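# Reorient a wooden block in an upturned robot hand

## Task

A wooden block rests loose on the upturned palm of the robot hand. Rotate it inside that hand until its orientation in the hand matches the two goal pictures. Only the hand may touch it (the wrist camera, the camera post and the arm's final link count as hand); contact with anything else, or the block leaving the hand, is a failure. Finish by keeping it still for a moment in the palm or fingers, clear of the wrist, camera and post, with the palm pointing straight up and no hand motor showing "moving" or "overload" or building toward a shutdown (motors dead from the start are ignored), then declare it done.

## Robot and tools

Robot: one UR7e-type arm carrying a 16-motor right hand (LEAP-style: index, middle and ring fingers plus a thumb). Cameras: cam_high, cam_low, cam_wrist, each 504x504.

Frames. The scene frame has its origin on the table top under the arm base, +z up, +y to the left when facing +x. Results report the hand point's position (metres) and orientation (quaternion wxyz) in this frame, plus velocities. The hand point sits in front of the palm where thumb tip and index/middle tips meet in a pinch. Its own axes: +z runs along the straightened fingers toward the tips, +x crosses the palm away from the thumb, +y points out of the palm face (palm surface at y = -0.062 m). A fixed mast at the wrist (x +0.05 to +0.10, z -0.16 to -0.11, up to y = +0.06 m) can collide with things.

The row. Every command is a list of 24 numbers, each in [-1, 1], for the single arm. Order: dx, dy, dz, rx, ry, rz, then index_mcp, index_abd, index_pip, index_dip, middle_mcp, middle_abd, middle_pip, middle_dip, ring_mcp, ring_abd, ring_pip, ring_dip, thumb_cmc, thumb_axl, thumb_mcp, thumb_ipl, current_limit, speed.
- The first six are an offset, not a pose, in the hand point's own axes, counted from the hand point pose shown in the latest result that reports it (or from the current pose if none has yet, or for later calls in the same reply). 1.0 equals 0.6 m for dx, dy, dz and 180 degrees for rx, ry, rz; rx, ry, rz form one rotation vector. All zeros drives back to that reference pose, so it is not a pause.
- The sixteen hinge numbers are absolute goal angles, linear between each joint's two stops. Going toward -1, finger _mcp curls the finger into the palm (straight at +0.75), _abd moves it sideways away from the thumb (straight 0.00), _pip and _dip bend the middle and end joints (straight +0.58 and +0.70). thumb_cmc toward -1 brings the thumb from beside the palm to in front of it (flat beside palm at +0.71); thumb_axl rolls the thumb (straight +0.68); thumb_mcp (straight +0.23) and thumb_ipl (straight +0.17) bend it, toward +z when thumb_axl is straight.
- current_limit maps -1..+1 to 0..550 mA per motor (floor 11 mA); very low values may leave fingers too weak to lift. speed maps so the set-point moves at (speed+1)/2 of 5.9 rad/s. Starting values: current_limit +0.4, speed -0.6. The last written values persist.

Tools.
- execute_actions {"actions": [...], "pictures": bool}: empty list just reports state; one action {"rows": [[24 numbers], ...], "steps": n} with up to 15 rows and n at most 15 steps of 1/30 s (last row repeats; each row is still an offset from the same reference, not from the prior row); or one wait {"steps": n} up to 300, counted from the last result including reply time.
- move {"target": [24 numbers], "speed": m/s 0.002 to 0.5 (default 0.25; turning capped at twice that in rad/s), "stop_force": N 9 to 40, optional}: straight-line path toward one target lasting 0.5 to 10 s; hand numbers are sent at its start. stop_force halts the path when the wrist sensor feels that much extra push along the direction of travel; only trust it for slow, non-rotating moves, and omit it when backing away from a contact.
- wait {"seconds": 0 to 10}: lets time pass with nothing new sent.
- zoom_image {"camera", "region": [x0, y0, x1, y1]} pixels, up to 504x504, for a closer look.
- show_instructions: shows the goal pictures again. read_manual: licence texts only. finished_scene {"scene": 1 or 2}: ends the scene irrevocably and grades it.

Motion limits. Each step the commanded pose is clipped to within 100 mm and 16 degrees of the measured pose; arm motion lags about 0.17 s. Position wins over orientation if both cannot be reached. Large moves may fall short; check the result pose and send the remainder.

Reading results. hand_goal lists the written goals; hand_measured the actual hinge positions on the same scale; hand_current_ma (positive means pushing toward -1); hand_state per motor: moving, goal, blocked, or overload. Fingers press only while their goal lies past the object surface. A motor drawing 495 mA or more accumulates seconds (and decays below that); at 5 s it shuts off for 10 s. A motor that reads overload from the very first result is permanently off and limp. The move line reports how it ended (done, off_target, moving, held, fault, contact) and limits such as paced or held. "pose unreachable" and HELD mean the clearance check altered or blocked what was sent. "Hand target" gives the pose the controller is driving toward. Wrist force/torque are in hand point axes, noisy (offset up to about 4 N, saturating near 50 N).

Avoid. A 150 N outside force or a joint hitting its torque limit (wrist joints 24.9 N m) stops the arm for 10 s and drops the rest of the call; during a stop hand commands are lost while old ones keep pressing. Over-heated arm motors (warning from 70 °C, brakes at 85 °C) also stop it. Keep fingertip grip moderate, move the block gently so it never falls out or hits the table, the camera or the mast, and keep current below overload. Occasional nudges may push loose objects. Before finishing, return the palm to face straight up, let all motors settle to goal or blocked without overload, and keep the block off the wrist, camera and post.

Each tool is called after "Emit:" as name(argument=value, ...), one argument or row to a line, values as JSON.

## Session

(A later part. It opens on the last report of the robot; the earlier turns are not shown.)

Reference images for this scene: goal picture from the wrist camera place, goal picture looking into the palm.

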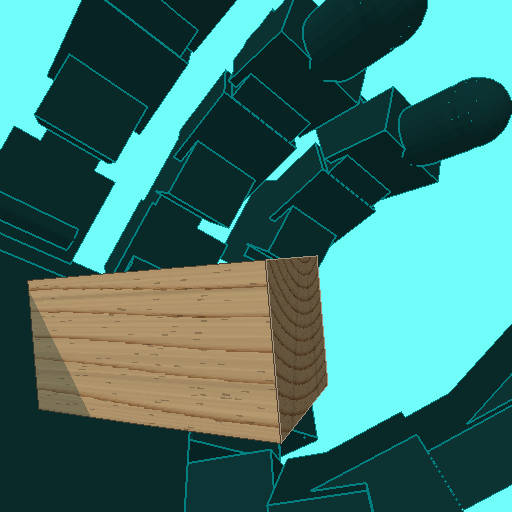

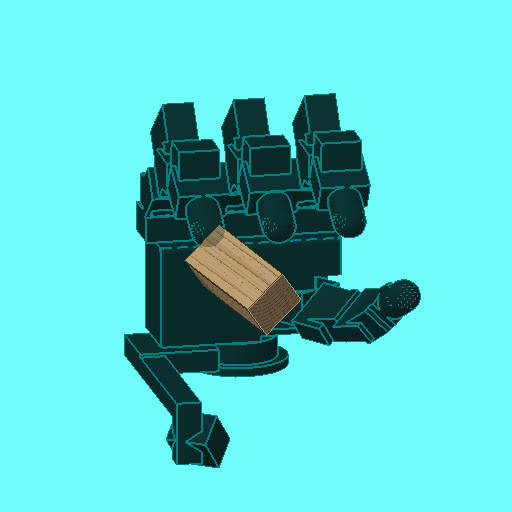

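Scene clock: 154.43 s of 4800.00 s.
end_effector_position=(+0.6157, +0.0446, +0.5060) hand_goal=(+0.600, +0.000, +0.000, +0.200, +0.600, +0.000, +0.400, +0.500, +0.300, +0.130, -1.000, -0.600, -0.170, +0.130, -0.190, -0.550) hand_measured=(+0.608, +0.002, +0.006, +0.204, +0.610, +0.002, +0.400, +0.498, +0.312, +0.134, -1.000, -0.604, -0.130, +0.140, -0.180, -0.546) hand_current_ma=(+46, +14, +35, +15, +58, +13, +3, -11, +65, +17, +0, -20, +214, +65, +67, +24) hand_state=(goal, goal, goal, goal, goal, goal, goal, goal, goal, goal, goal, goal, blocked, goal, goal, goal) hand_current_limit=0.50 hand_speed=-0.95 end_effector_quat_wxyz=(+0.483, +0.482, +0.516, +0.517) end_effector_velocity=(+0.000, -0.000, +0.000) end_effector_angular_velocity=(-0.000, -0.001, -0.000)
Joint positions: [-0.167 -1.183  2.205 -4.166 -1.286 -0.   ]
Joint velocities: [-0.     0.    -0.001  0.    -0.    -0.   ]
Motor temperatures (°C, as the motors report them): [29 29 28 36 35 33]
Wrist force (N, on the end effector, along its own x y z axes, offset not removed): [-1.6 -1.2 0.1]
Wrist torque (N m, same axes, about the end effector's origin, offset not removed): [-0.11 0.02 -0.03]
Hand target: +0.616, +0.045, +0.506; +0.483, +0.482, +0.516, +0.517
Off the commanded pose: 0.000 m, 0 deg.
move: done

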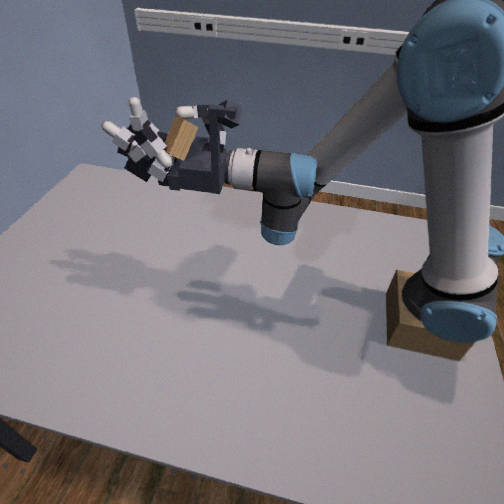

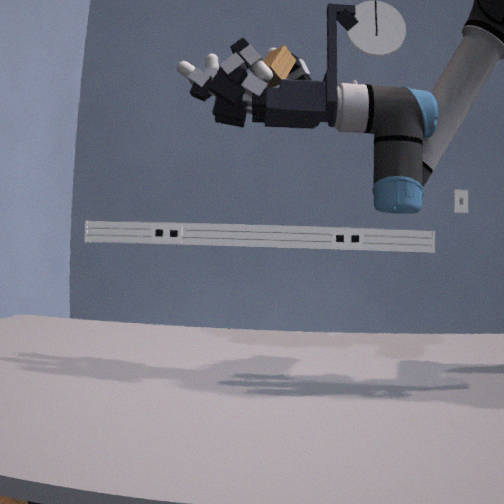

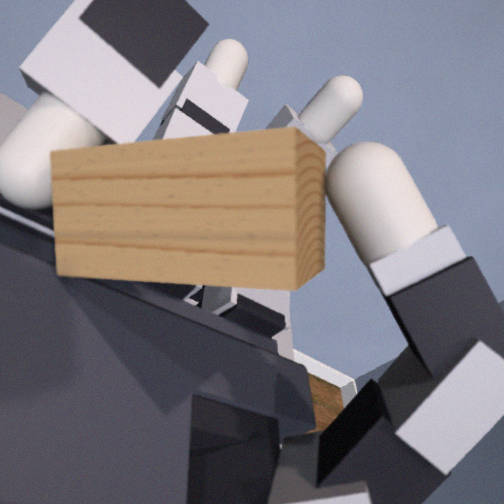

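Better (about 9° off). One more of the same.

Emit:
move(
  target=[0,0,0,0,0,0,0.6,0,0,0.2,0.6,0,0.4,0.5,0.3,0.2,-1,-0.6,-0.28,0.14,-0.13,-0.55,0.5,-0.95],
)

Emit:
wait(
  seconds=1,
)

Scene clock: 158.70 s of 4800.00 s.
end_effector_position=(+0.6157, +0.0446, +0.5060) hand_goal=(+0.600, +0.000, +0.000, +0.200, +0.600, +0.000, +0.400, +0.500, +0.300, +0.200, -1.000, -0.600, -0.280, +0.140, -0.130, -0.550) hand_measured=(+0.608, +0.002, +0.006, +0.204, +0.610, +0.002, +0.400, +0.498, +0.312, +0.204, -1.000, -0.604, -0.238, +0.142, -0.118, -0.546) hand_current_ma=(+46, +14, +35, +15, +58, +13, +3, -11, +65, +17, +0, -20, +230, +19, +75, +28) hand_state=(goal, goal, goal, goal, goal, goal, goal, goal, goal, goal, goal, goal, blocked, goal, goal, goal) hand_current_limit=0.50 hand_speed=-0.95 end_effector_quat_wxyz=(+0.483, +0.482, +0.516, +0.517) end_effector_velocity=(-0.000, +0.000, -0.000) end_effector_angular_velocity=(+0.000, +0.000, +0.001)
Joint positions: [-0.167 -1.183  2.205 -4.166 -1.286 -0.   ]
Joint velocities: [ 0.001 -0.     0.     0.    -0.     0.   ]
Motor temperatures (°C, as the motors report them): [29 29 28 36 35 33]
Wrist force (N, on the end effector, along its own x y z axes, offset not removed): [-2.1 -1.3 0.2]
Wrist torque (N m, same axes, about the end effector's origin, offset not removed): [-0.30 0.11 -0.10]
Hand target: +0.616, +0.045, +0.506; +0.483, +0.482, +0.516, +0.517
Off the commanded pose: 0.000 m, 0 deg.
After step 90, 0.17 s passed at rest.
move: done

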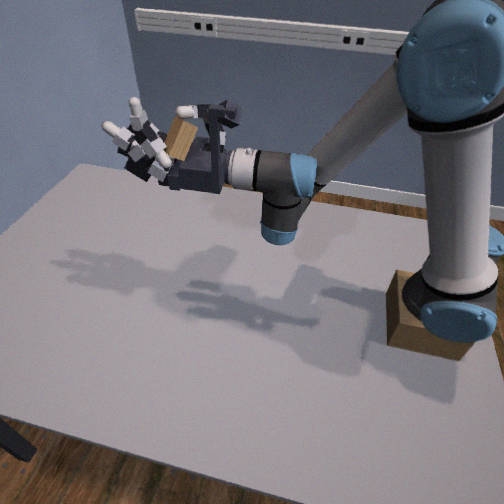

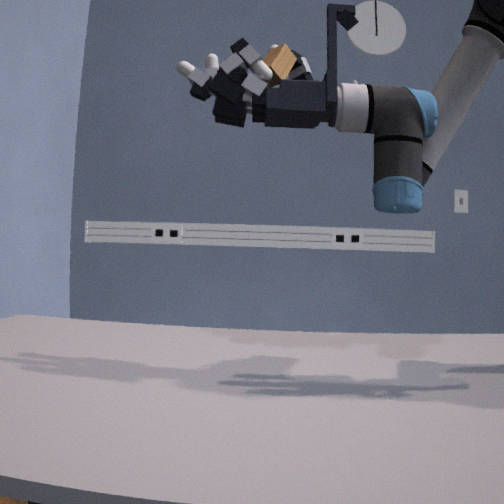

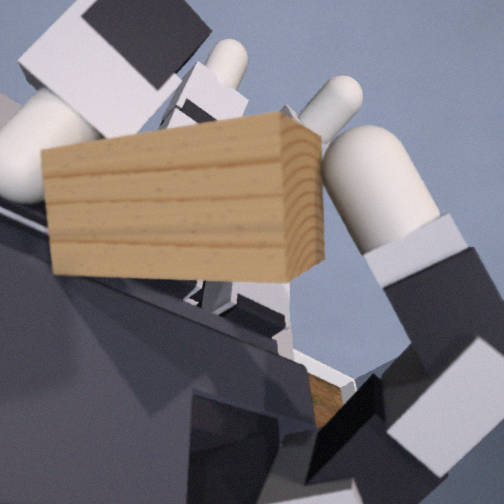

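Scene clock: 159.70 s of 4800.00 s.
end_effector_position=(+0.6157, +0.0446, +0.5060) hand_goal=(+0.600, +0.000, +0.000, +0.200, +0.600, +0.000, +0.400, +0.500, +0.300, +0.200, -1.000, -0.600, -0.280, +0.140, -0.130, -0.550) hand_measured=(+0.608, +0.002, +0.006, +0.204, +0.610, +0.002, +0.400, +0.498, +0.312, +0.204, -1.000, -0.604, -0.238, +0.142, -0.118, -0.546) hand_current_ma=(+46, +14, +35, +15, +58, +13, +3, -11, +65, +17, +0, -20, +230, +19, +75, +28) hand_state=(goal, goal, goal, goal, goal, goal, goal, goal, goal, goal, goal, goal, blocked, goal, goal, goal) hand_current_limit=0.50 hand_speed=-0.95 end_effector_quat_wxyz=(+0.483, +0.482, +0.516, +0.517) end_effector_velocity=(+0.000, -0.001, -0.000) end_effector_angular_velocity=(-0.000, -0.000, -0.001)
Joint positions: [-0.167 -1.183  2.205 -4.166 -1.286 -0.   ]
Joint velocities: [-0.001  0.001  0.    -0.001 -0.    -0.   ]
Motor temperatures (°C, as the motors report them): [29 29 28 36 35 33]
Wrist force (N, on the end effector, along its own x y z axes, offset not removed): [-1.4 -0.1 -1.8]
Wrist torque (N m, same axes, about the end effector's origin, offset not removed): [0.08 0.07 -0.02]
Hand target: +0.616, +0.045, +0.506; +0.483, +0.482, +0.516, +0.517
Off the commanded pose: 0.000 m, 0 deg.
Steps of this call (steps 1 to 30: nothing new was sent). Readings (end_effector_position | what the end effector reports):
1: (+0.6157, +0.0446, +0.5060) | hand_goal=(+0.600, +0.000, +0.000, +0.200, +0.600, +0.000, +0.400, +0.500, +0.300, +0.200, -1.000, -0.600, -0.280, +0.140, -0.130, -0.550) hand_measured=(+0.608, +0.002, +0.006, +0.204, +0.610, +0.002, +0.400, +0.498, +0.312, +0.204, -1.000, -0.604, -0.238, +0.142, -0.118, -0.546) hand_current_ma=(+46, +14, +35, +15, +58, +13, +3, -11, +65, +17, +0, -20, +230, +19, +75, +28) hand_state=(goal, goal, goal, goal, goal, goal, goal, goal, goal, goal, goal, goal, blocked, goal, goal, goal) hand_current_limit=0.50 hand_speed=-0.95
2: (+0.6157, +0.0446, +0.5060) | hand_goal=(+0.600, +0.000, +0.000, +0.200, +0.600, +0.000, +0.400, +0.500, +0.300, +0.200, -1.000, -0.600, -0.280, +0.140, -0.130, -0.550) hand_measured=(+0.608, +0.002, +0.006, +0.204, +0.610, +0.002, +0.400, +0.498, +0.312, +0.204, -1.000, -0.604, -0.238, +0.142, -0.118, -0.546) hand_current_ma=(+46, +14, +35, +15, +58, +13, +3, -11, +65, +17, +0, -20, +230, +19, +75, +28) hand_state=(goal, goal, goal, goal, goal, goal, goal, goal, goal, goal, goal, goal, blocked, goal, goal, goal) hand_current_limit=0.50 hand_speed=-0.95
4: (+0.6157, +0.0446, +0.5060) | hand_goal=(+0.600, +0.000, +0.000, +0.200, +0.600, +0.000, +0.400, +0.500, +0.300, +0.200, -1.000, -0.600, -0.280, +0.140, -0.130, -0.550) hand_measured=(+0.608, +0.002, +0.006, +0.204, +0.610, +0.002, +0.400, +0.498, +0.312, +0.204, -1.000, -0.604, -0.238, +0.142, -0.118, -0.546) hand_current_ma=(+46, +14, +35, +15, +58, +13, +3, -11, +65, +17, +0, -20, +230, +19, +75, +28) hand_state=(goal, goal, goal, goal, goal, goal, goal, goal, goal, goal, goal, goal, blocked, goal, goal, goal) hand_current_limit=0.50 hand_speed=-0.95
8: (+0.6157, +0.0446, +0.5060) | hand_goal=(+0.600, +0.000, +0.000, +0.200, +0.600, +0.000, +0.400, +0.500, +0.300, +0.200, -1.000, -0.600, -0.280, +0.140, -0.130, -0.550) hand_measured=(+0.608, +0.002, +0.006, +0.204, +0.610, +0.002, +0.400, +0.498, +0.312, +0.204, -1.000, -0.604, -0.238, +0.142, -0.118, -0.546) hand_current_ma=(+46, +14, +35, +15, +58, +13, +3, -11, +65, +17, +0, -20, +230, +19, +75, +28) hand_state=(goal, goal, goal, goal, goal, goal, goal, goal, goal, goal, goal, goal, blocked, goal, goal, goal) hand_current_limit=0.50 hand_speed=-0.95
30: the state above

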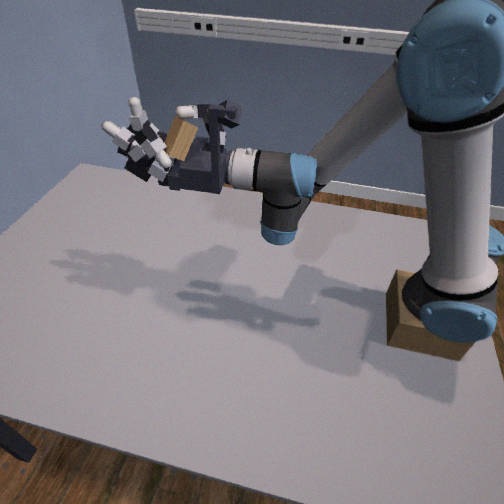

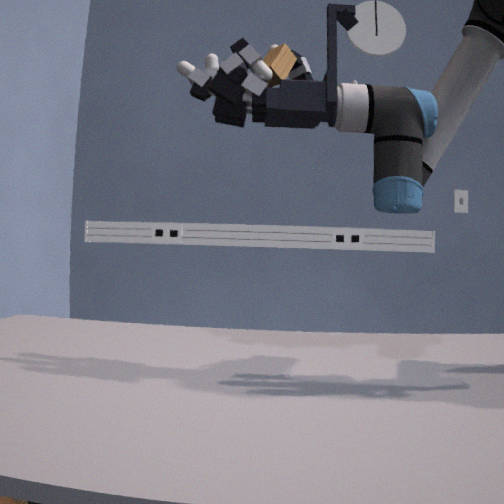

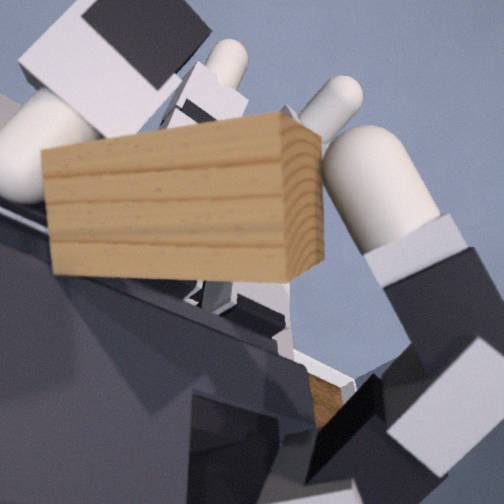

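About 7° off by my estimate, and steady.

Emit:
finished_scene(
  scene=2,
)

The scene is finished: the task was done.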